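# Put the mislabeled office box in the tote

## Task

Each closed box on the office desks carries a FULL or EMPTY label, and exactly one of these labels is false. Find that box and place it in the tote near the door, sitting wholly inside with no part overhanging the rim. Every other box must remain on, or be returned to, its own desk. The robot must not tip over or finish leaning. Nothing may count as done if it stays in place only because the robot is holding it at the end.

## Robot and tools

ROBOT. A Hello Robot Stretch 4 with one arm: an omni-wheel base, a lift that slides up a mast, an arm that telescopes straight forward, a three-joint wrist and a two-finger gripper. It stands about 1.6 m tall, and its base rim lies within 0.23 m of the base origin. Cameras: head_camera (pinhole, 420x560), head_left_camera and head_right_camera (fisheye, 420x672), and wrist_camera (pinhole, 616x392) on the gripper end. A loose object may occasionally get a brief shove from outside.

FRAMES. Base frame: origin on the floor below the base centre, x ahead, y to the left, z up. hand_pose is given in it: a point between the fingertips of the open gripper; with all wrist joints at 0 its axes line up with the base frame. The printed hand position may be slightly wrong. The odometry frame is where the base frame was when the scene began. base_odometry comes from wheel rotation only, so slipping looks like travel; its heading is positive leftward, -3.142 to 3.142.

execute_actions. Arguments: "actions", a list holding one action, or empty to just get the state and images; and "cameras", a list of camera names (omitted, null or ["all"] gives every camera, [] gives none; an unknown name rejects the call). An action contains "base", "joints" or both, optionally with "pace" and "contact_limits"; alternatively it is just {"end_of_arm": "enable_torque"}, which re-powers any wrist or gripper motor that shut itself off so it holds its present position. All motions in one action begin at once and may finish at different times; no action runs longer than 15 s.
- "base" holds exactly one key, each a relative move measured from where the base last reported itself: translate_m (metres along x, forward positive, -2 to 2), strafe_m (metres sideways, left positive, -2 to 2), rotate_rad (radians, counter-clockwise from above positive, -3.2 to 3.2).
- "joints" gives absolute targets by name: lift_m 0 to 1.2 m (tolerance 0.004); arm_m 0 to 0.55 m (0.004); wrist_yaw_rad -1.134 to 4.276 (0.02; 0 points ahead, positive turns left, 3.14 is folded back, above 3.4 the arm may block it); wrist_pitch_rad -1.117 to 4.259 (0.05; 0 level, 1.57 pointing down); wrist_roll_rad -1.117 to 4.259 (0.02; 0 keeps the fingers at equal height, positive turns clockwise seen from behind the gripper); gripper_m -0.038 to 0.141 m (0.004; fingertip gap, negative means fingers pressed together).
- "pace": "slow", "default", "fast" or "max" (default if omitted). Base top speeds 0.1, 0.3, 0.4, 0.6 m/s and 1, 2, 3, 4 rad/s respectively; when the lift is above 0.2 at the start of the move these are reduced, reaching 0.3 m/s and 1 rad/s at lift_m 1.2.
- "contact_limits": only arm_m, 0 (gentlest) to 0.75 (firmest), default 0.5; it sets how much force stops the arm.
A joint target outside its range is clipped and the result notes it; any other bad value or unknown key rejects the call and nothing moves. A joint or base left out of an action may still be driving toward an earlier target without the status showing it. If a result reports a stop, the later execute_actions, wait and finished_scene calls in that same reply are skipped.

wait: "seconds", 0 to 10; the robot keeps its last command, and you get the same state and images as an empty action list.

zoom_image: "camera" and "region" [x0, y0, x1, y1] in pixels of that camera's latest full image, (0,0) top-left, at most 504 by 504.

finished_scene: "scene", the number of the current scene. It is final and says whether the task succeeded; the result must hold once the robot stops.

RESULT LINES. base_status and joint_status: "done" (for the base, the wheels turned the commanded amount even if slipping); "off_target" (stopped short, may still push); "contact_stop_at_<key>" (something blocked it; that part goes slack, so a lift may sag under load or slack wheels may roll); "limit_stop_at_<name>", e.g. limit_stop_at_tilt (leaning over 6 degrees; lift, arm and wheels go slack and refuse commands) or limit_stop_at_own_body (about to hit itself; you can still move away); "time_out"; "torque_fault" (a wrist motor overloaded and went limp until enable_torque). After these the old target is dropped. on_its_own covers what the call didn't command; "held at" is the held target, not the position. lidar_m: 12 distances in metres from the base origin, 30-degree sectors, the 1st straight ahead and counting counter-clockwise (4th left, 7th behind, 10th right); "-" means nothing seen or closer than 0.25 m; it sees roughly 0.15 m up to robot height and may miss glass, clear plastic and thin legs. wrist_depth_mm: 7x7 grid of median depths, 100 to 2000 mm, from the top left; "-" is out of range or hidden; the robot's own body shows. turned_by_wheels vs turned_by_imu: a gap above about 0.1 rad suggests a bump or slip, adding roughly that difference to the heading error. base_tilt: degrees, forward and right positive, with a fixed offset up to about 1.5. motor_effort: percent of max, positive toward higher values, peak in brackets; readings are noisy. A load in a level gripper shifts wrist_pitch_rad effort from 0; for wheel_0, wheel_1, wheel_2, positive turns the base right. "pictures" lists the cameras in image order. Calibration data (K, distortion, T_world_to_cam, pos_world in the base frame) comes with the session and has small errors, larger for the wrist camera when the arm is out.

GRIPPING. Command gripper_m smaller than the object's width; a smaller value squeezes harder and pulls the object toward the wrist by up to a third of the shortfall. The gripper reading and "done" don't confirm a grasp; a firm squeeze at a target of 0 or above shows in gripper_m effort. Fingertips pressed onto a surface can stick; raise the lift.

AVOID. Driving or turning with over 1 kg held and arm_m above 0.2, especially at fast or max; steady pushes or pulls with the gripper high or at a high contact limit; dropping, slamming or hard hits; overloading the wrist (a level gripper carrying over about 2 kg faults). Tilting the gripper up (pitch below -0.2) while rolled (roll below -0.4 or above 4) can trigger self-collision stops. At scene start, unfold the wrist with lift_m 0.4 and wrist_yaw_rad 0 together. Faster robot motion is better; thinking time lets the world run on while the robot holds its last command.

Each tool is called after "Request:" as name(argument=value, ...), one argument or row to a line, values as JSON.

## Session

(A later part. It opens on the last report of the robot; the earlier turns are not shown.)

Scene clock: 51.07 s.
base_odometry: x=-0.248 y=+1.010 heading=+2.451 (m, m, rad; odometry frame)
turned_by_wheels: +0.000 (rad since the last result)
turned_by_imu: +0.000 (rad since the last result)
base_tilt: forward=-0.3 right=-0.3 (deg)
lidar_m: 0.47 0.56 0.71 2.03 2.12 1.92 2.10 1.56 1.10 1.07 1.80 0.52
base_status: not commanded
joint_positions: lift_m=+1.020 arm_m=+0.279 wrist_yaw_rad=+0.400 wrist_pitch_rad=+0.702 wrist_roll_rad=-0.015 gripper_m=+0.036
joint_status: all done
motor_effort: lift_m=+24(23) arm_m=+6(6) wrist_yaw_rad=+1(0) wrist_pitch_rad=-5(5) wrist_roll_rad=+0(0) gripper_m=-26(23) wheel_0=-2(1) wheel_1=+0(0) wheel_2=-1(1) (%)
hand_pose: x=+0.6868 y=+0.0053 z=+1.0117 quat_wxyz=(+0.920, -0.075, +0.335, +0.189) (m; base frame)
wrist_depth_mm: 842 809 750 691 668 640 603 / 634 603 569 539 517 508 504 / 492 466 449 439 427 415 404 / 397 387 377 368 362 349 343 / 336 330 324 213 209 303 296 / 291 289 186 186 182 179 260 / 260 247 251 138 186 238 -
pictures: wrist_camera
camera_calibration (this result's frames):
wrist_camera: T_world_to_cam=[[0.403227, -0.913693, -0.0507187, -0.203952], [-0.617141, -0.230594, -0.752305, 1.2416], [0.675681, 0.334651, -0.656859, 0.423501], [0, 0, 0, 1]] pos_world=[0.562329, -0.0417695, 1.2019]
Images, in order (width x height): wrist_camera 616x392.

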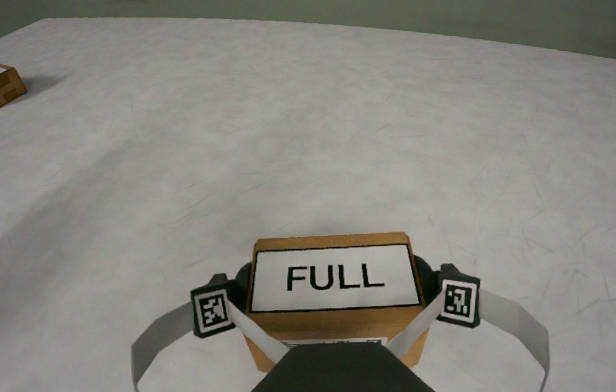

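Request:
execute_actions(
  actions=[
    {"base":{"translate_m":-1.46},"joints":{"lift_m":1.04,"arm_m":0.1,"wrist_yaw_rad":0},"pace":"fast"},
  ],
  cameras=[],
)

Request:
execute_actions(
  actions=[
    {"base":{"rotate_rad":2.26},"joints":{"lift_m":0.3,"arm_m":0.25},"pace":"fast"},
  ],
  cameras=["wrist_camera","head_camera"],
)

Scene clock: 58.73 s.
base_odometry: x=+0.878 y=+0.080 heading=+2.451 (m, m, rad; odometry frame)
turned_by_wheels: +0.000 (rad since the last result)
turned_by_imu: +0.004 (rad since the last result)
base_tilt: forward=-0.2 right=-0.4 (deg)
lidar_m: 1.93 2.04 2.14 2.06 0.75 0.66 0.62 0.68 1.44 1.06 1.11 1.56
base_status: done
joint_positions: lift_m=+1.040 arm_m=+0.101 wrist_yaw_rad=+0.000 wrist_pitch_rad=+0.702 wrist_roll_rad=-0.015 gripper_m=+0.036
joint_status: all done
motor_effort: lift_m=+23(24) arm_m=-6(6) wrist_yaw_rad=+0(5) wrist_pitch_rad=-5(5) wrist_roll_rad=+1(2) gripper_m=-25(22) wheel_0=-1(5) wheel_1=+1(6) wheel_2=-1(9) (%)
hand_pose: x=+0.4922 y=-0.0874 z=+1.0317 quat_wxyz=(+0.939, -0.007, +0.344, +0.003) (m; base frame)
wrist_depth_mm: - - - - - - - / - - - - - - - / - - - - - - - / 1863 1863 1756 1708 1708 1661 1708 / 1618 1576 1576 213 210 1464 1397 / 1430 1397 186 186 183 179 1281 / 1255 1205 1229 137 186 1160 1118
pictures: none
No camera images: the call's "cameras" was empty. Leave "cameras" out to get every camera's image.

Scene clock: 61.67 s.
base_odometry: x=+0.878 y=+0.080 heading=-1.572 (m, m, rad; odometry frame)
turned_by_wheels: +2.260 (rad since the last result)
turned_by_imu: +2.263 (rad since the last result)
base_tilt: forward=-0.3 right=-0.3 (deg)
lidar_m: 0.70 0.62 0.64 0.72 1.75 1.08 1.21 2.00 1.94 2.16 2.09 2.07
base_status: done
joint_positions: lift_m=+0.300 arm_m=+0.249 wrist_yaw_rad=+0.000 wrist_pitch_rad=+0.702 wrist_roll_rad=-0.015 gripper_m=+0.036
joint_status: all done
motor_effort: lift_m=+17(23) arm_m=+5(9) wrist_yaw_rad=+0(2) wrist_pitch_rad=-6(5) wrist_roll_rad=+2(1) gripper_m=-24(24) wheel_0=+1(5) wheel_1=+1(7) wheel_2=+0(6) (%)
hand_pose: x=+0.6402 y=-0.0874 z=+0.2922 quat_wxyz=(+0.939, -0.007, +0.344, +0.003) (m; base frame)
wrist_depth_mm: 585 668 809 976 1229 1205 1205 / 609 707 866 976 1008 960 960 / 640 750 831 842 809 788 788 / 676 741 691 559 574 668 654 / 647 634 539 212 209 580 569 / 544 549 186 186 183 179 500 / 469 473 480 137 186 459 -
pictures: head_camera, wrist_camera
camera_calibration (this result's frames):
wrist_camera: T_world_to_cam=[[0.0156971, -0.998589, -0.0507242, -0.0656569], [-0.658302, 0.0278625, -0.752238, 0.69916], [0.75259, 0.0451998, -0.656936, -0.0611444], [0, 0, 0, 1]] pos_world=[0.507305, -0.0822809, 0.482436]
Images, in order (width x height): head_camera 420x560, wrist_camera 616x392.

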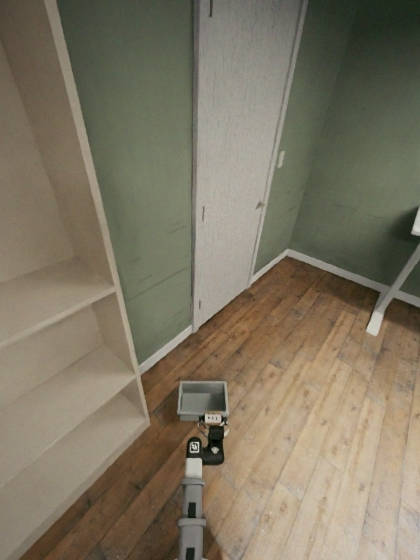

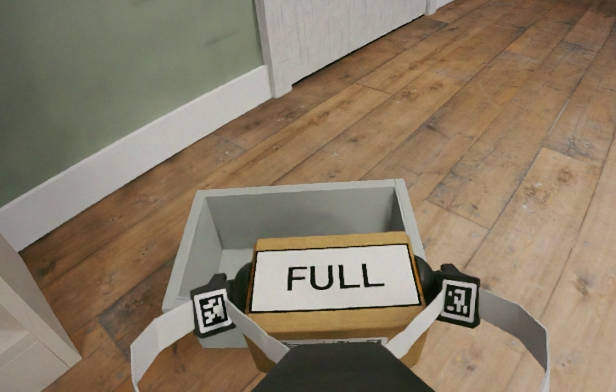

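Request:
execute_actions(
  actions=[
    {"base":{"strafe_m":0.04},"joints":{"wrist_pitch_rad":1.1,"arm_m":0.545},"pace":"fast"},
  ],
  cameras=["wrist_camera","head_camera"],
)

Request:
execute_actions(
  actions=[
    {"joints":{"lift_m":0.145}},
  ],
  cameras=["wrist_camera","head_camera"],
)

Scene clock: 64.60 s.
base_odometry: x=+0.918 y=+0.080 heading=-1.572 (m, m, rad; odometry frame)
turned_by_wheels: +0.000 (rad since the last result)
turned_by_imu: +0.001 (rad since the last result)
base_tilt: forward=-0.3 right=-0.3 (deg)
lidar_m: 0.74 0.62 0.61 0.69 1.69 1.06 1.16 1.99 1.96 2.24 2.12 0.76
base_status: done
joint_positions: lift_m=+0.300 arm_m=+0.544 wrist_yaw_rad=+0.000 wrist_pitch_rad=+1.101 wrist_roll_rad=-0.015 gripper_m=+0.036
joint_status: all done
motor_effort: lift_m=+17(17) arm_m=+6(8) wrist_yaw_rad=-1(1) wrist_pitch_rad=-3(2) wrist_roll_rad=+1(1) gripper_m=-24(25) wheel_0=-1(10) wheel_1=+0(10) wheel_2=+0(1) (%)
hand_pose: x=+0.8454 y=-0.0874 z=+0.2212 quat_wxyz=(+0.852, -0.007, +0.523, +0.004) (m; base frame)
wrist_depth_mm: 459 530 609 609 597 591 574 / 488 564 574 564 549 549 535 / 517 539 530 521 508 504 500 / 512 504 496 484 480 469 462 / 477 473 357 211 209 379 433 / 449 436 186 186 183 179 410 / 421 310 399 137 186 349 -
pictures: head_camera, wrist_camera
camera_calibration (this result's frames):
wrist_camera: T_world_to_cam=[[-0.00519862, -0.998594, -0.0527577, -0.0543765], [-0.89889, 0.0277826, -0.437293, 0.914543], [0.438144, 0.04515, -0.89777, 0.0569386], [0, 0, 0, 1]] pos_world=[0.796843, -0.0822792, 0.448172]
Images, in order (width x height): head_camera 420x560, wrist_camera 616x392.

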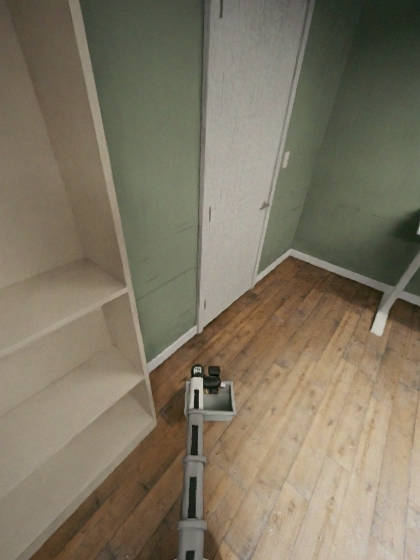

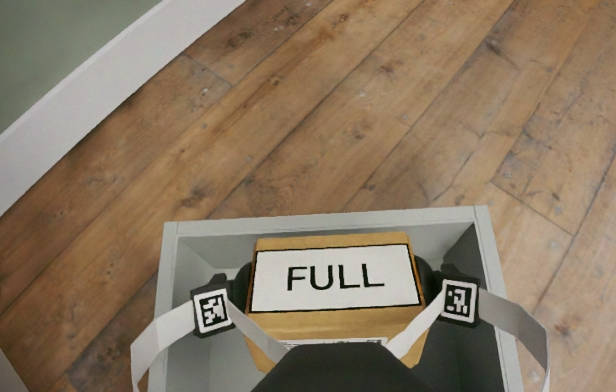

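Scene clock: 66.33 s.
base_odometry: x=+0.918 y=+0.080 heading=-1.572 (m, m, rad; odometry frame)
turned_by_wheels: +0.000 (rad since the last result)
turned_by_imu: +0.001 (rad since the last result)
base_tilt: forward=-0.3 right=-0.3 (deg)
lidar_m: 0.72 0.62 0.60 0.71 1.69 1.05 1.15 2.00 1.99 2.21 2.12 0.76
base_status: not commanded
joint_positions: lift_m=+0.145 arm_m=+0.544 wrist_yaw_rad=+0.000 wrist_pitch_rad=+1.101 wrist_roll_rad=-0.015 gripper_m=+0.036
joint_status: all done
motor_effort: lift_m=+16(18) arm_m=+6(6) wrist_yaw_rad=+0(0) wrist_pitch_rad=-3(2) wrist_roll_rad=+0(2) gripper_m=-26(24) wheel_0=-1(1) wheel_1=+0(0) wheel_2=-1(0) (%)
hand_pose: x=+0.8454 y=-0.0874 z=+0.0663 quat_wxyz=(+0.852, -0.007, +0.523, +0.004) (m; base frame)
wrist_depth_mm: 427 421 410 399 389 382 377 / 394 387 377 370 362 357 353 / 359 215 212 213 215 216 211 / 207 250 274 278 282 268 216 / 192 263 300 212 209 283 218 / 180 239 186 186 183 179 218 / 180 218 266 138 186 254 -
pictures: head_camera, wrist_camera
camera_calibration (this result's frames):
wrist_camera: T_world_to_cam=[[-0.00519875, -0.998594, -0.0527578, -0.0625518], [-0.89889, 0.0277828, -0.437293, 0.846782], [0.438144, 0.04515, -0.89777, -0.0821821], [0, 0, 0, 1]] pos_world=[0.796846, -0.0822792, 0.293211]
Images, in order (width x height): head_camera 420x560, wrist_camera 616x392.

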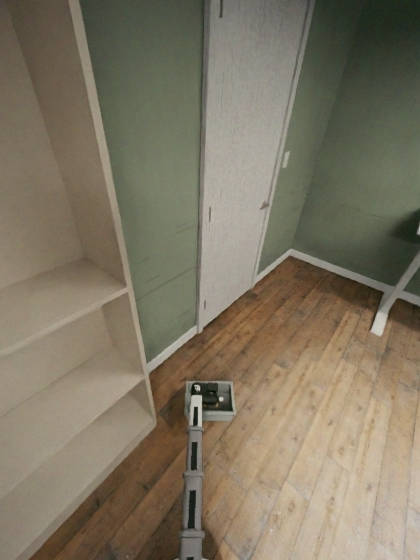

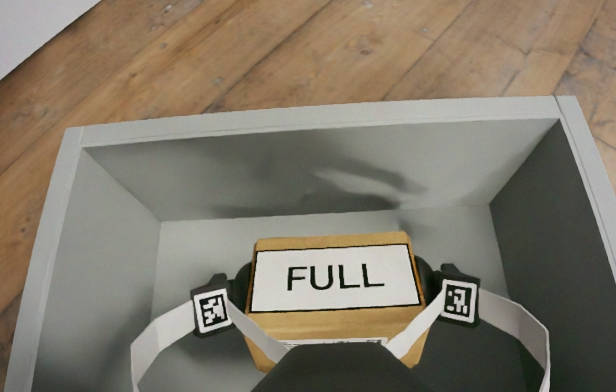

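Request:
execute_actions(
  actions=[
    {"joints":{"lift_m":0.122,"gripper_m":0.13}},
  ],
  cameras=[],
)

Request:
execute_actions(
  actions=[
    {"joints":{"lift_m":0.28},"pace":"fast"},
  ],
  cameras=["wrist_camera"],
)

Request:
finished_scene(
  scene=1,
)

Scene clock: 69.20 s.
base_odometry: x=+0.918 y=+0.080 heading=-1.572 (m, m, rad; odometry frame)
turned_by_wheels: +0.000 (rad since the last result)
turned_by_imu: +0.001 (rad since the last result)
base_tilt: forward=-0.4 right=-0.3 (deg)
lidar_m: 0.73 0.62 0.59 0.68 1.70 1.05 1.16 2.02 1.98 2.23 2.10 0.76
base_status: not commanded
joint_positions: lift_m=+0.122 arm_m=+0.544 wrist_yaw_rad=+0.000 wrist_pitch_rad=+1.101 wrist_roll_rad=-0.015 gripper_m=+0.130
joint_status: all done
motor_effort: lift_m=+17(14) arm_m=+6(6) wrist_yaw_rad=+0(0) wrist_pitch_rad=-1(3) wrist_roll_rad=+0(1) gripper_m=+1(25) wheel_0=-1(1) wheel_1=+0(0) wheel_2=+0(0) (%)
hand_pose: x=+0.8455 y=-0.0874 z=+0.0433 quat_wxyz=(+0.852, -0.006, +0.523, +0.004) (m; base frame)
wrist_depth_mm: 394 387 377 368 357 351 347 / 366 355 347 187 187 183 182 / 191 206 210 213 215 216 211 / 187 250 273 278 278 270 215 / 184 262 276 220 220 260 218 / 180 240 200 207 205 238 225 / 181 234 245 139 238 234 -
pictures: none
No camera images: the call's "cameras" was empty. Leave "cameras" out to get every camera's image.

Scene clock: 70.60 s.
base_odometry: x=+0.918 y=+0.080 heading=-1.572 (m, m, rad; odometry frame)
turned_by_wheels: +0.000 (rad since the last result)
turned_by_imu: +0.001 (rad since the last result)
base_tilt: forward=-0.3 right=-0.3 (deg)
lidar_m: 0.72 0.60 0.61 0.70 1.71 1.05 1.17 2.01 1.99 2.20 2.08 0.76
base_status: not commanded
joint_positions: lift_m=+0.280 arm_m=+0.544 wrist_yaw_rad=+0.000 wrist_pitch_rad=+1.101 wrist_roll_rad=-0.015 gripper_m=+0.130
joint_status: all done
motor_effort: lift_m=+23(26) arm_m=+6(7) wrist_yaw_rad=+0(0) wrist_pitch_rad=-2(2) wrist_roll_rad=+1(1) gripper_m=+1(0) wheel_0=-1(1) wheel_1=+0(0) wheel_2=+0(0) (%)
hand_pose: x=+0.8454 y=-0.0874 z=+0.2007 quat_wxyz=(+0.852, -0.006, +0.523, +0.004) (m; base frame)
wrist_depth_mm: 459 517 597 580 569 554 544 / 473 549 549 539 530 525 512 / 512 517 508 500 492 484 473 / 492 484 473 466 455 449 442 / 455 445 359 399 413 315 415 / 427 415 201 362 366 274 389 / 404 392 384 140 375 319 370
pictures: wrist_camera
camera_calibration (this result's frames):
wrist_camera: T_world_to_cam=[[-0.00534431, -0.998593, -0.0527583, -0.0553531], [-0.89884, 0.0279188, -0.437388, 0.905598], [0.438245, 0.0450837, -0.897724, 0.0384441], [0, 0, 0, 1]] pos_world=[0.796844, -0.0822917, 0.427689]
Images, in order (width x height): wrist_camera 616x392.

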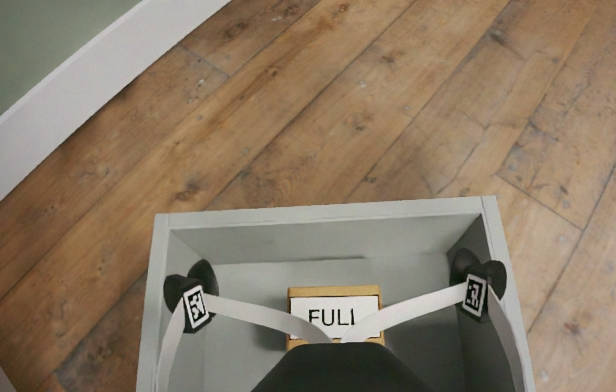

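The scene is finished: the task was done.


## Next scene

The same job, from a new start.

Request:
execute_actions(
  actions=[],
)

Scene clock: 0.00 s.
base_odometry: x=+0.000 y=+0.000 heading=+0.000 (m, m, rad; odometry frame)
turned_by_wheels: +0.000 (rad since the last result)
turned_by_imu: +0.000 (rad since the last result)
base_tilt: forward=-0.3 right=-0.4 (deg)
lidar_m: 1.70 1.93 1.29 1.64 2.22 1.45 1.45 2.15 1.00 1.00 1.10 1.69
base_status: not commanded
joint_positions: lift_m=+0.242 arm_m=-0.001 wrist_yaw_rad=+3.185 wrist_pitch_rad=-0.005 wrist_roll_rad=-0.015 gripper_m=+0.057
joint_status: not commanded
motor_effort: lift_m=+21 arm_m=+0 wrist_yaw_rad=+0 wrist_pitch_rad=-7 wrist_roll_rad=+1 gripper_m=-3 wheel_0=+1 wheel_1=+0 wheel_2=+0 (%)
hand_pose: x=-0.1225 y=+0.0749 z=+0.4219 quat_wxyz=(-0.022, +0.002, -0.008, +1.000) (m; base frame)
wrist_depth_mm: - - 136 - - - 1921 / - - 135 - - - - / - 107 135 1618 - 1618 1661 / - 121 138 - - - - / 186 - - - - - 1921 / 199 1576 199 1499 210 1336 1308 / 201 1042 1025 597 976 904 960
pictures: head_camera, head_left_camera, head_right_camera, wrist_camera
camera_calibration (this result's frames):
wrist_camera: T_world_to_cam=[[-0.0876923, 0.99574, -0.0285096, -0.0564821], [0.0135627, -0.0274237, -0.999532, 0.480865], [-0.996055, -0.0880379, -0.0111001, 0.114053], [0, 0, 0, 1]] pos_world=[0.102128, 0.0794696, 0.480295]
Images, in order (width x height): head_camera 420x560, head_left_camera 420x672, head_right_camera 420x672, wrist_camera 616x392.

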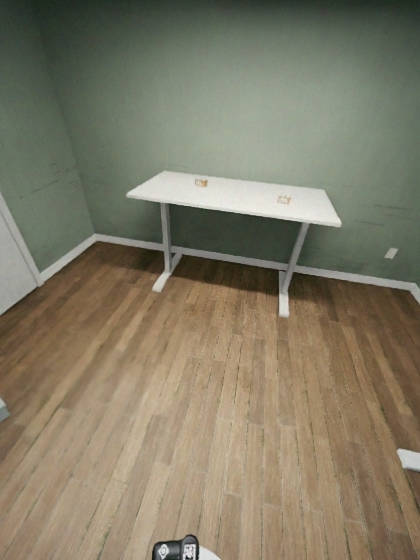

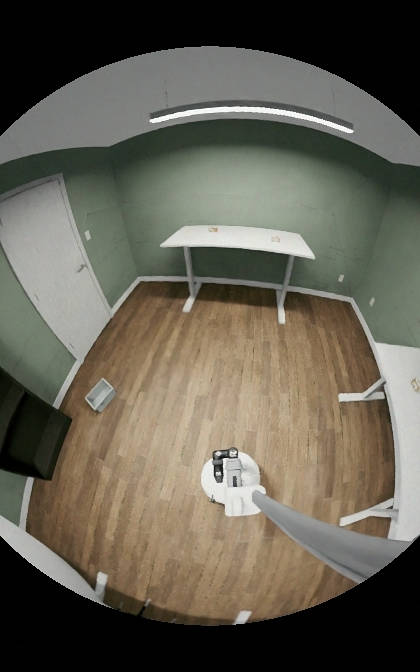

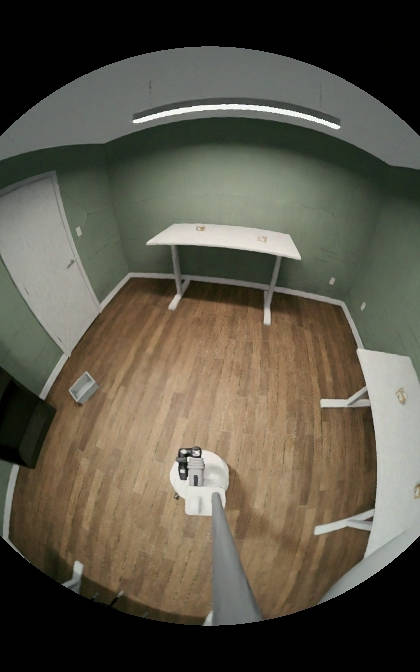

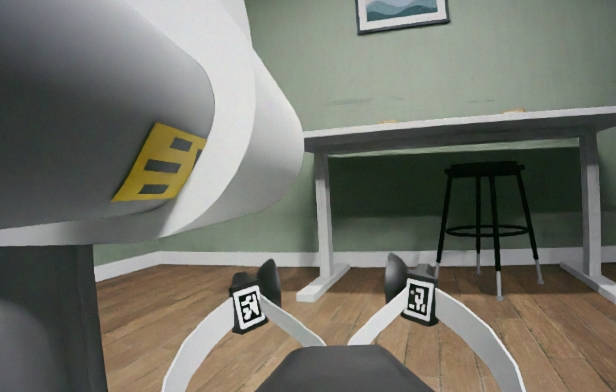

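Request:
execute_actions(
  actions=[
    {"base":{"translate_m":1.3},"joints":{"lift_m":1.05,"wrist_yaw_rad":0,"gripper_m":0.14},"pace":"max"},
  ],
  cameras=[],
)

Request:
execute_actions(
  actions=[
    {"base":{"strafe_m":0.1},"joints":{"wrist_pitch_rad":0.7,"arm_m":0.3},"pace":"fast"},
  ],
  cameras=["wrist_camera","head_camera"],
)

Scene clock: 4.77 s.
base_odometry: x=+1.300 y=+0.000 heading=+0.000 (m, m, rad; odometry frame)
turned_by_wheels: +0.000 (rad since the last result)
turned_by_imu: +0.001 (rad since the last result)
base_tilt: forward=-0.4 right=-0.3 (deg)
lidar_m: 0.43 0.50 1.62 1.62 1.28 2.74 2.92 1.55 1.30 2.08 0.52 0.43
base_status: done
joint_positions: lift_m=+1.050 arm_m=-0.001 wrist_yaw_rad=+0.000 wrist_pitch_rad=-0.005 wrist_roll_rad=-0.015 gripper_m=+0.140
joint_status: all done
motor_effort: lift_m=+23(26) arm_m=+0(0) wrist_yaw_rad=+0(7) wrist_pitch_rad=-6(7) wrist_roll_rad=+1(1) gripper_m=+2(3) wheel_0=+0(8) wheel_1=-1(4) wheel_2=+1(13) (%)
hand_pose: x=+0.4580 y=-0.0874 z=+1.2294 quat_wxyz=(+1.000, -0.008, -0.002, +0.000) (m; base frame)
wrist_depth_mm: 1229 1160 1078 1008 960 904 854 / 1229 1160 1098 1008 960 917 866 / 1255 1182 1078 1008 960 904 842 / 1255 1182 1098 1025 960 917 878 / 1281 1160 1078 1042 960 904 891 / 1281 1182 215 1025 904 199 866 / 1255 723 723 141 723 654 661
pictures: none
No camera images: the call's "cameras" was empty. Leave "cameras" out to get every camera's image.

Scene clock: 6.47 s.
base_odometry: x=+1.300 y=+0.100 heading=+0.000 (m, m, rad; odometry frame)
turned_by_wheels: +0.000 (rad since the last result)
turned_by_imu: +0.001 (rad since the last result)
base_tilt: forward=-0.3 right=-0.3 (deg)
lidar_m: 0.44 0.56 1.54 1.55 1.15 2.37 3.22 1.64 1.40 1.00 0.53 0.45
base_status: done
joint_positions: lift_m=+1.050 arm_m=+0.299 wrist_yaw_rad=+0.000 wrist_pitch_rad=+0.702 wrist_roll_rad=-0.015 gripper_m=+0.140
joint_status: all done
motor_effort: lift_m=+22(22) arm_m=+8(11) wrist_yaw_rad=+0(1) wrist_pitch_rad=-5(4) wrist_roll_rad=+3(0) gripper_m=-1(1) wheel_0=+2(7) wheel_1=+0(7) wheel_2=+1(1) (%)
hand_pose: x=+0.6899 y=-0.0874 z=+1.0418 quat_wxyz=(+0.939, -0.007, +0.344, +0.003) (m; base frame)
wrist_depth_mm: 820 768 741 699 661 627 609 / 904 668 634 615 591 574 574 / 549 525 504 415 480 469 462 / 449 433 424 407 404 394 384 / 377 368 364 357 349 338 334 / 325 312 215 312 297 199 293 / 291 283 283 142 276 266 265
pictures: head_camera, wrist_camera
camera_calibration (this result's frames):
wrist_camera: T_world_to_cam=[[0.0157274, -0.99859, -0.0507094, -0.0284464], [-0.658146, 0.0278409, -0.752376, 1.29583], [0.752726, 0.0452071, -0.65678, 0.393652], [0, 0, 0, 1]] pos_world=[0.556978, -0.0822791, 1.23205]
Images, in order (width x height): head_camera 420x560, wrist_camera 616x392.

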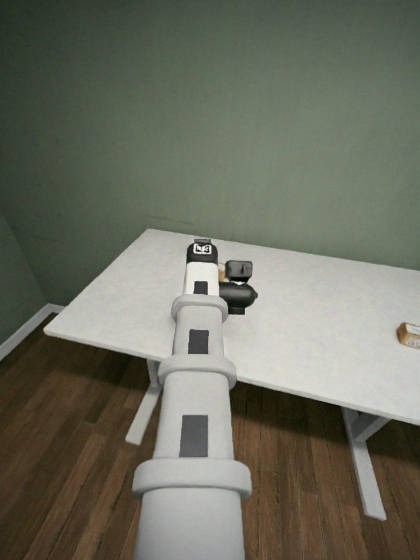

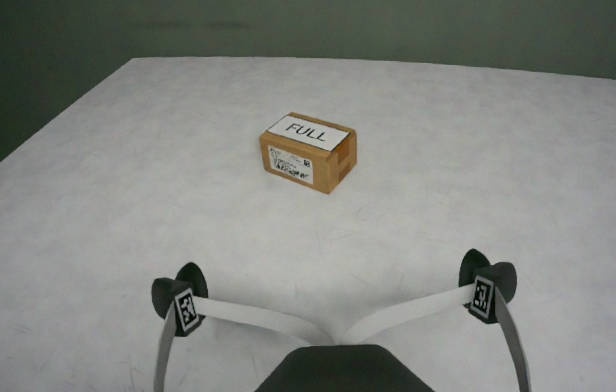

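Request:
execute_actions(
  actions=[
    {"base":{"strafe_m":0.125},"joints":{"wrist_yaw_rad":-0.55,"lift_m":1.06},"pace":"fast"},
  ],
  cameras=["wrist_camera"],
)

Request:
execute_actions(
  actions=[
    {"base":{"translate_m":0.09},"joints":{"arm_m":0.5},"pace":"fast"},
  ],
  cameras=["wrist_camera"],
)

Scene clock: 9.13 s.
base_odometry: x=+1.300 y=+0.225 heading=+0.000 (m, m, rad; odometry frame)
turned_by_wheels: +0.000 (rad since the last result)
turned_by_imu: +0.001 (rad since the last result)
base_tilt: forward=-0.3 right=-0.3 (deg)
lidar_m: 0.48 0.59 1.41 1.43 1.07 2.14 3.48 1.80 1.50 1.07 0.58 0.49
base_status: done
joint_positions: lift_m=+1.060 arm_m=+0.299 wrist_yaw_rad=-0.550 wrist_pitch_rad=+0.702 wrist_roll_rad=-0.015 gripper_m=+0.140
joint_status: all done
motor_effort: lift_m=+24(24) arm_m=+7(7) wrist_yaw_rad=-1(5) wrist_pitch_rad=-4(4) wrist_roll_rad=+0(1) gripper_m=+0(1) wheel_0=+1(8) wheel_1=-1(10) wheel_2=+1(0) (%)
hand_pose: x=+0.6118 y=-0.1896 z=+1.0517 quat_wxyz=(+0.904, +0.086, +0.333, -0.252) (m; base frame)
wrist_depth_mm: 640 676 741 778 788 759 741 / 683 691 661 634 615 609 597 / 564 544 459 508 500 488 480 / 462 449 439 430 421 410 399 / 389 384 375 370 364 353 349 / 334 325 215 324 309 200 303 / 301 293 294 142 287 276 276
pictures: wrist_camera
camera_calibration (this result's frames):
wrist_camera: T_world_to_cam=[[-0.508505, -0.859564, -0.0507093, 0.218253], [-0.546637, 0.367763, -0.752289, 1.2508], [0.66529, -0.354823, -0.656879, 0.441287], [0, 0, 0, 1]] pos_world=[0.501135, -0.115819, 1.24191]
Images, in order (width x height): wrist_camera 616x392.

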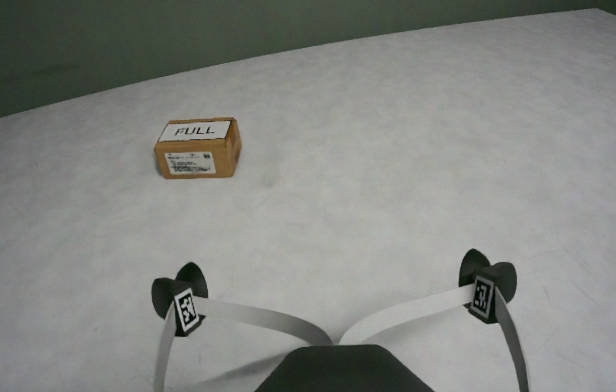

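Scene clock: 10.57 s.
base_odometry: x=+1.390 y=+0.225 heading=+0.000 (m, m, rad; odometry frame)
turned_by_wheels: +0.000 (rad since the last result)
turned_by_imu: +0.001 (rad since the last result)
base_tilt: forward=-0.3 right=-0.2 (deg)
lidar_m: 0.40 0.47 1.40 1.39 1.16 2.12 3.12 1.81 1.56 0.90 0.48 0.39
base_status: done
joint_positions: lift_m=+1.060 arm_m=+0.499 wrist_yaw_rad=-0.550 wrist_pitch_rad=+0.702 wrist_roll_rad=-0.015 gripper_m=+0.140
joint_status: all done
motor_effort: lift_m=+24(24) arm_m=+7(9) wrist_yaw_rad=+0(1) wrist_pitch_rad=-4(5) wrist_roll_rad=-1(1) gripper_m=+0(1) wheel_0=+0(3) wheel_1=+0(4) wheel_2=+2(9) (%)
hand_pose: x=+0.8118 y=-0.1896 z=+1.0517 quat_wxyz=(+0.904, +0.086, +0.333, -0.252) (m; base frame)
wrist_depth_mm: 410 436 469 508 549 591 654 / 439 469 512 554 591 609 591 / 477 512 535 512 500 484 480 / 459 449 436 430 421 407 402 / 389 384 375 370 362 351 345 / 334 325 215 266 271 199 304 / 301 293 293 142 272 277 274
pictures: wrist_camera
camera_calibration (this result's frames):
wrist_camera: T_world_to_cam=[[-0.508478, -0.859581, -0.0507095, 0.319924], [-0.54666, 0.367751, -0.752278, 1.36012], [0.665292, -0.354796, -0.656892, 0.308258], [0, 0, 0, 1]] pos_world=[0.701116, -0.115818, 1.2419]
Images, in order (width x height): wrist_camera 616x392.

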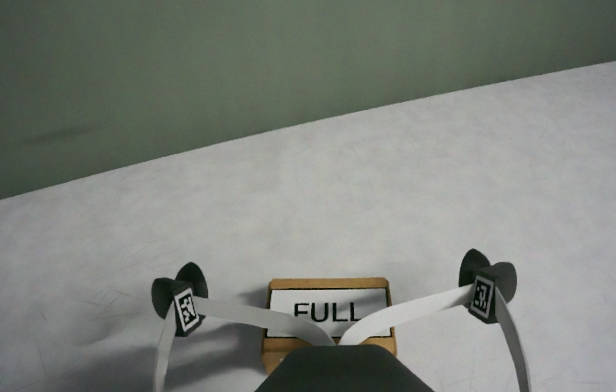

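Request:
execute_actions(
  actions=[
    {"joints":{"lift_m":0.998,"arm_m":0.508}},
  ],
  cameras=[],
)

Request:
execute_actions(
  actions=[
    {"joints":{"gripper_m":0.035}},
  ],
  cameras=[],
)

Request:
execute_actions(
  actions=[
    {"joints":{"lift_m":1.015}},
  ],
  cameras=["wrist_camera"],
)

Scene clock: 12.73 s.
base_odometry: x=+1.390 y=+0.225 heading=+0.000 (m, m, rad; odometry frame)
turned_by_wheels: +0.000 (rad since the last result)
turned_by_imu: +0.001 (rad since the last result)
base_tilt: forward=-0.4 right=-0.3 (deg)
lidar_m: 0.39 0.46 1.40 1.38 1.10 2.13 3.12 1.82 1.55 0.88 0.48 0.39
base_status: not commanded
joint_positions: lift_m=+0.998 arm_m=+0.507 wrist_yaw_rad=-0.550 wrist_pitch_rad=+0.702 wrist_roll_rad=-0.015 gripper_m=+0.140
joint_status: all done
motor_effort: lift_m=+17(24) arm_m=+7(9) wrist_yaw_rad=+0(0) wrist_pitch_rad=-5(5) wrist_roll_rad=+2(0) gripper_m=+1(0) wheel_0=+0(0) wheel_1=+0(0) wheel_2=+2(2) (%)
hand_pose: x=+0.8197 y=-0.1897 z=+0.9903 quat_wxyz=(+0.904, +0.086, +0.333, -0.252) (m; base frame)
wrist_depth_mm: 407 430 466 500 539 580 621 / 433 466 496 508 484 473 466 / 449 427 410 402 392 384 377 / 359 353 345 338 329 324 317 / 306 301 296 226 229 278 272 / 263 255 211 202 201 200 239 / 237 231 231 142 217 216 -
pictures: none
No camera images: the call's "cameras" was empty. Leave "cameras" out to get every camera's image.

Scene clock: 14.77 s.
base_odometry: x=+1.390 y=+0.225 heading=+0.000 (m, m, rad; odometry frame)
turned_by_wheels: +0.000 (rad since the last result)
turned_by_imu: +0.001 (rad since the last result)
base_tilt: forward=-0.2 right=-0.3 (deg)
lidar_m: 0.40 0.46 1.40 1.40 1.11 2.11 3.12 1.80 1.56 0.89 0.48 0.39
base_status: not commanded
joint_positions: lift_m=+0.998 arm_m=+0.507 wrist_yaw_rad=-0.550 wrist_pitch_rad=+0.702 wrist_roll_rad=-0.015 gripper_m=+0.036
joint_status: all done
motor_effort: lift_m=+17(16) arm_m=+7(7) wrist_yaw_rad=+0(0) wrist_pitch_rad=-5(5) wrist_roll_rad=+1(2) gripper_m=-26(22) wheel_0=+0(0) wheel_1=+0(0) wheel_2=+2(2) (%)
hand_pose: x=+0.8197 y=-0.1897 z=+0.9903 quat_wxyz=(+0.904, +0.086, +0.333, -0.252) (m; base frame)
wrist_depth_mm: 404 430 462 500 544 585 621 / 433 466 496 508 484 473 466 / 449 427 415 399 389 382 377 / 362 353 345 338 329 324 315 / 304 301 294 212 209 278 272 / 263 262 187 186 184 180 240 / 237 224 229 135 200 218 -
pictures: none
No camera images: the call's "cameras" was empty. Leave "cameras" out to get every camera's image.

Scene clock: 15.53 s.
base_odometry: x=+1.390 y=+0.225 heading=+0.000 (m, m, rad; odometry frame)
turned_by_wheels: +0.000 (rad since the last result)
turned_by_imu: +0.000 (rad since the last result)
base_tilt: forward=-0.2 right=-0.2 (deg)
lidar_m: 0.39 0.47 1.39 1.40 1.14 2.11 3.12 1.83 1.55 0.89 0.48 0.38
base_status: not commanded
joint_positions: lift_m=+1.015 arm_m=+0.507 wrist_yaw_rad=-0.550 wrist_pitch_rad=+0.702 wrist_roll_rad=-0.015 gripper_m=+0.036
joint_status: all done
motor_effort: lift_m=+24(26) arm_m=+7(7) wrist_yaw_rad=+0(0) wrist_pitch_rad=-5(4) wrist_roll_rad=+1(1) gripper_m=-25(25) wheel_0=+0(0) wheel_1=+0(0) wheel_2=+1(2) (%)
hand_pose: x=+0.8197 y=-0.1897 z=+1.0066 quat_wxyz=(+0.904, +0.086, +0.333, -0.252) (m; base frame)
wrist_depth_mm: 404 427 462 500 539 580 634 / 430 466 504 525 517 508 504 / 462 459 442 430 421 410 402 / 389 379 368 359 353 343 342 / 327 324 317 211 210 298 291 / 282 281 187 187 184 180 256 / 254 241 246 135 200 236 -
pictures: wrist_camera
camera_calibration (this result's frames):
wrist_camera: T_world_to_cam=[[-0.508678, -0.859462, -0.05071, 0.321821], [-0.546599, 0.367892, -0.752253, 1.33052], [0.665189, -0.354937, -0.65692, 0.273483], [0, 0, 0, 1]] pos_world=[0.709044, -0.115825, 1.19686]
Images, in order (width x height): wrist_camera 616x392.

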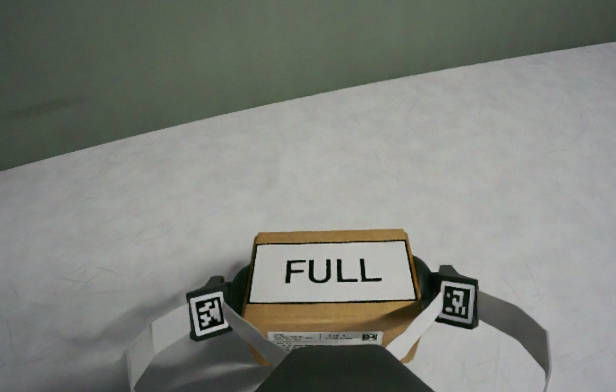

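Request:
execute_actions(
  actions=[
    {"base":{"translate_m":-0.85},"joints":{"lift_m":1.04,"arm_m":0.2,"wrist_yaw_rad":0},"pace":"fast"},
  ],
  cameras=[],
)

Request:
execute_actions(
  actions=[
    {"base":{"rotate_rad":1.57},"joints":{"lift_m":0.3,"arm_m":0.3},"pace":"fast"},
  ],
  cameras=["wrist_camera","head_camera"],
)

Scene clock: 20.67 s.
base_odometry: x=+0.540 y=+0.225 heading=+0.000 (m, m, rad; odometry frame)
turned_by_wheels: +0.000 (rad since the last result)
turned_by_imu: +0.003 (rad since the last result)
base_tilt: forward=-0.4 right=-0.2 (deg)
lidar_m: 1.22 1.92 0.99 0.89 1.51 1.93 1.93 1.63 1.32 1.31 1.45 1.22
base_status: done
joint_positions: lift_m=+1.040 arm_m=+0.201 wrist_yaw_rad=+0.000 wrist_pitch_rad=+0.702 wrist_roll_rad=-0.015 gripper_m=+0.036
joint_status: all done
motor_effort: lift_m=+24(24) arm_m=-7(12) wrist_yaw_rad=+1(3) wrist_pitch_rad=-5(7) wrist_roll_rad=+2(0) gripper_m=-24(23) wheel_0=+0(3) wheel_1=+0(7) wheel_2=+0(9) (%)
hand_pose: x=+0.5924 y=-0.0874 z=+1.0316 quat_wxyz=(+0.939, -0.007, +0.344, +0.003) (m; base frame)
wrist_depth_mm: 1661 1661 866 820 759 715 691 / 1708 1808 1756 1661 1576 1499 1430 / 1756 - - 1863 1808 1708 1576 / 1756 1863 1808 1708 1756 1708 1618 / 1618 1576 1576 212 209 1464 1430 / 1397 1366 187 186 184 180 1281 / 1281 1182 1205 135 200 1160 1118
pictures: none
No camera images: the call's "cameras" was empty. Leave "cameras" out to get every camera's image.

Scene clock: 23.60 s.
base_odometry: x=+0.540 y=+0.225 heading=+1.570 (m, m, rad; odometry frame)
turned_by_wheels: +1.570 (rad since the last result)
turned_by_imu: +1.572 (rad since the last result)
base_tilt: forward=-0.3 right=-0.3 (deg)
lidar_m: 0.87 1.46 1.92 1.93 1.68 1.35 1.33 1.46 1.24 1.22 1.89 1.00
base_status: done
joint_positions: lift_m=+0.300 arm_m=+0.299 wrist_yaw_rad=+0.000 wrist_pitch_rad=+0.702 wrist_roll_rad=-0.015 gripper_m=+0.036
joint_status: all done
motor_effort: lift_m=+17(25) arm_m=+7(12) wrist_yaw_rad=+0(2) wrist_pitch_rad=-6(6) wrist_roll_rad=+1(1) gripper_m=-24(24) wheel_0=-1(7) wheel_1=+0(3) wheel_2=+0(6) (%)
hand_pose: x=+0.6900 y=-0.0874 z=+0.2922 quat_wxyz=(+0.939, -0.007, +0.344, +0.003) (m; base frame)
wrist_depth_mm: 1160 1078 946 1042 991 931 891 / 991 946 931 1025 1008 960 931 / 931 904 866 691 809 798 788 / 768 750 707 668 654 654 654 / 647 634 615 213 209 580 574 / 564 554 187 186 184 180 504 / 500 473 484 135 200 462 -
pictures: head_camera, wrist_camera
camera_calibration (this result's frames):
wrist_camera: T_world_to_cam=[[0.0156804, -0.99859, -0.050717, -0.0664325], [-0.658392, 0.0278627, -0.752159, 0.73194], [0.752512, 0.0451858, -0.657027, -0.0985008], [0, 0, 0, 1]] pos_world=[0.557068, -0.0822818, 0.482449]
Images, in order (width x height): head_camera 420x560, wrist_camera 616x392.

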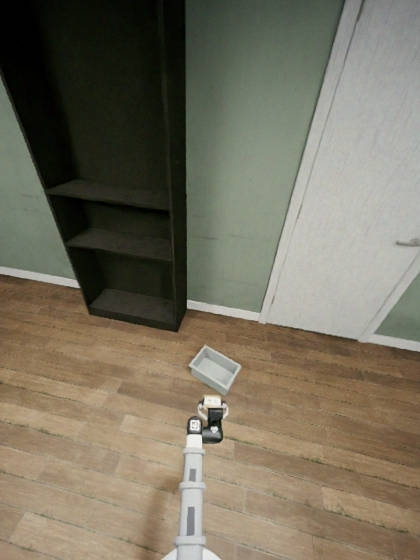

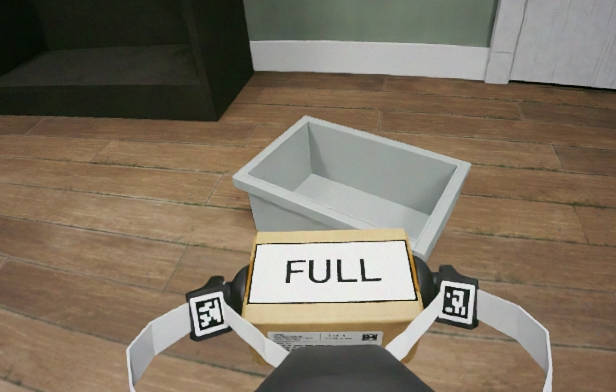

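Request:
execute_actions(
  actions=[
    {"base":{"translate_m":0.3},"joints":{"wrist_pitch_rad":1.1,"wrist_yaw_rad":-0.5,"arm_m":0.5},"pace":"fast"},
  ],
  cameras=["wrist_camera"],
)

Scene clock: 26.83 s.
base_odometry: x=+0.540 y=+0.525 heading=+1.570 (m, m, rad; odometry frame)
turned_by_wheels: +0.000 (rad since the last result)
turned_by_imu: +0.001 (rad since the last result)
base_tilt: forward=-0.3 right=-0.3 (deg)
lidar_m: 0.60 1.14 1.85 1.86 2.10 1.65 1.61 1.56 1.30 1.29 1.55 0.60
base_status: done
joint_positions: lift_m=+0.300 arm_m=+0.499 wrist_yaw_rad=-0.500 wrist_pitch_rad=+1.101 wrist_roll_rad=-0.015 gripper_m=+0.036
joint_status: all done
motor_effort: lift_m=+17(18) arm_m=+7(10) wrist_yaw_rad=+0(8) wrist_pitch_rad=-2(1) wrist_roll_rad=+0(1) gripper_m=-23(25) wheel_0=+0(7) wheel_1=+0(5) wheel_2=+0(11) (%)
hand_pose: x=+0.7424 y=-0.1393 z=+0.2212 quat_wxyz=(+0.827, +0.123, +0.508, -0.207) (m; base frame)
wrist_depth_mm: 597 627 627 609 603 591 580 / 609 591 569 564 554 544 544 / 559 544 530 521 517 504 500 / 512 504 496 488 480 473 469 / 477 469 351 212 209 340 439 / 442 439 187 186 184 180 410 / 418 304 397 135 200 330 -
pictures: wrist_camera
camera_calibration (this result's frames):
wrist_camera: T_world_to_cam=[[-0.483241, -0.873897, -0.0527481, 0.265502], [-0.775591, 0.455273, -0.437248, 0.791385], [0.406124, -0.170385, -0.897793, 0.0981823], [0, 0, 0, 1]] pos_world=[0.702218, -0.111546, 0.448183]
Images, in order (width x height): wrist_camera 616x392.

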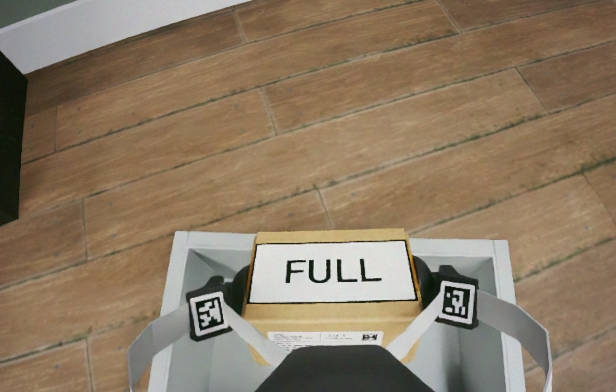

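Request:
execute_actions(
  actions=[
    {"joints":{"lift_m":0.128,"arm_m":0.478}},
  ],
  cameras=[],
)

Request:
execute_actions(
  actions=[
    {"joints":{"lift_m":0.122,"gripper_m":0.13}},
  ],
  cameras=[],
)

Request:
execute_actions(
  actions=[
    {"joints":{"lift_m":0.28},"pace":"fast"},
  ],
  cameras=["wrist_camera"],
)

Request:
finished_scene(
  scene=2,
)

Scene clock: 29.87 s.
base_odometry: x=+0.540 y=+0.525 heading=+1.570 (m, m, rad; odometry frame)
turned_by_wheels: +0.000 (rad since the last result)
turned_by_imu: +0.001 (rad since the last result)
base_tilt: forward=-0.4 right=-0.4 (deg)
lidar_m: 0.69 1.16 1.86 1.85 2.12 1.64 1.63 1.55 1.29 1.28 1.57 0.63
base_status: not commanded
joint_positions: lift_m=+0.128 arm_m=+0.479 wrist_yaw_rad=-0.500 wrist_pitch_rad=+1.101 wrist_roll_rad=-0.015 gripper_m=+0.036
joint_status: all done
motor_effort: lift_m=+16(18) arm_m=-7(6) wrist_yaw_rad=+0(0) wrist_pitch_rad=-3(3) wrist_roll_rad=+1(3) gripper_m=-22(24) wheel_0=+0(0) wheel_1=+0(0) wheel_2=+0(0) (%)
hand_pose: x=+0.7229 y=-0.1393 z=+0.0493 quat_wxyz=(+0.827, +0.123, +0.509, -0.207) (m; base frame)
wrist_depth_mm: 404 397 384 377 370 362 359 / 373 364 355 347 342 338 336 / 198 214 211 206 202 196 192 / 186 251 278 270 263 252 216 / 187 263 281 211 209 267 215 / 186 246 187 186 185 180 212 / 189 230 249 135 200 239 -
pictures: none
No camera images: the call's "cameras" was empty. Leave "cameras" out to get every camera's image.

Scene clock: 31.73 s.
base_odometry: x=+0.540 y=+0.525 heading=+1.570 (m, m, rad; odometry frame)
turned_by_wheels: +0.000 (rad since the last result)
turned_by_imu: +0.001 (rad since the last result)
base_tilt: forward=-0.4 right=-0.3 (deg)
lidar_m: 0.72 1.15 1.86 1.86 2.11 1.64 1.62 1.57 1.29 1.28 1.58 0.63
base_status: not commanded
joint_positions: lift_m=+0.122 arm_m=+0.479 wrist_yaw_rad=-0.500 wrist_pitch_rad=+1.101 wrist_roll_rad=-0.015 gripper_m=+0.130
joint_status: all done
motor_effort: lift_m=+17(15) arm_m=-7(7) wrist_yaw_rad=+1(0) wrist_pitch_rad=-2(2) wrist_roll_rad=+1(3) gripper_m=+1(24) wheel_0=+0(0) wheel_1=+0(0) wheel_2=+0(0) (%)
hand_pose: x=+0.7230 y=-0.1394 z=+0.0433 quat_wxyz=(+0.827, +0.123, +0.508, -0.207) (m; base frame)
wrist_depth_mm: 394 387 377 368 362 355 349 / 364 355 347 187 186 330 327 / 193 213 211 206 202 196 191 / 186 250 277 270 262 253 217 / 187 263 276 220 220 262 216 / 186 247 198 208 207 198 218 / 189 242 245 147 238 233 -
pictures: none
No camera images: the call's "cameras" was empty. Leave "cameras" out to get every camera's image.

Scene clock: 33.13 s.
base_odometry: x=+0.540 y=+0.525 heading=+1.570 (m, m, rad; odometry frame)
turned_by_wheels: +0.000 (rad since the last result)
turned_by_imu: +0.001 (rad since the last result)
base_tilt: forward=-0.3 right=-0.3 (deg)
lidar_m: 0.58 1.15 1.86 1.86 2.13 1.65 1.62 1.56 1.29 1.28 1.56 0.58
base_status: not commanded
joint_positions: lift_m=+0.280 arm_m=+0.479 wrist_yaw_rad=-0.500 wrist_pitch_rad=+1.101 wrist_roll_rad=-0.015 gripper_m=+0.130
joint_status: all done
motor_effort: lift_m=+24(23) arm_m=-7(8) wrist_yaw_rad=+1(1) wrist_pitch_rad=-1(2) wrist_roll_rad=+0(1) gripper_m=+0(1) wheel_0=+0(0) wheel_1=+0(0) wheel_2=+0(0) (%)
hand_pose: x=+0.7229 y=-0.1393 z=+0.2007 quat_wxyz=(+0.827, +0.123, +0.508, -0.207) (m; base frame)
wrist_depth_mm: 615 615 597 580 574 564 554 / 580 564 549 539 535 517 517 / 530 517 508 496 488 488 477 / 488 480 473 466 462 455 445 / 455 442 373 387 375 314 418 / 427 410 198 359 366 197 394 / 402 301 384 146 375 304 373
pictures: wrist_camera
camera_calibration (this result's frames):
wrist_camera: T_world_to_cam=[[-0.483538, -0.873732, -0.0527489, 0.255228], [-0.775381, 0.455514, -0.437368, 0.767263], [0.406171, -0.170584, -0.897734, 0.087577], [0, 0, 0, 1]] pos_world=[0.682763, -0.111559, 0.42766]
Images, in order (width x height): wrist_camera 616x392.

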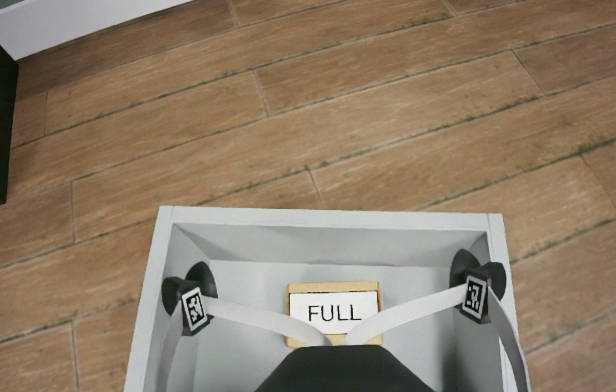

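The scene is finished: the task was done.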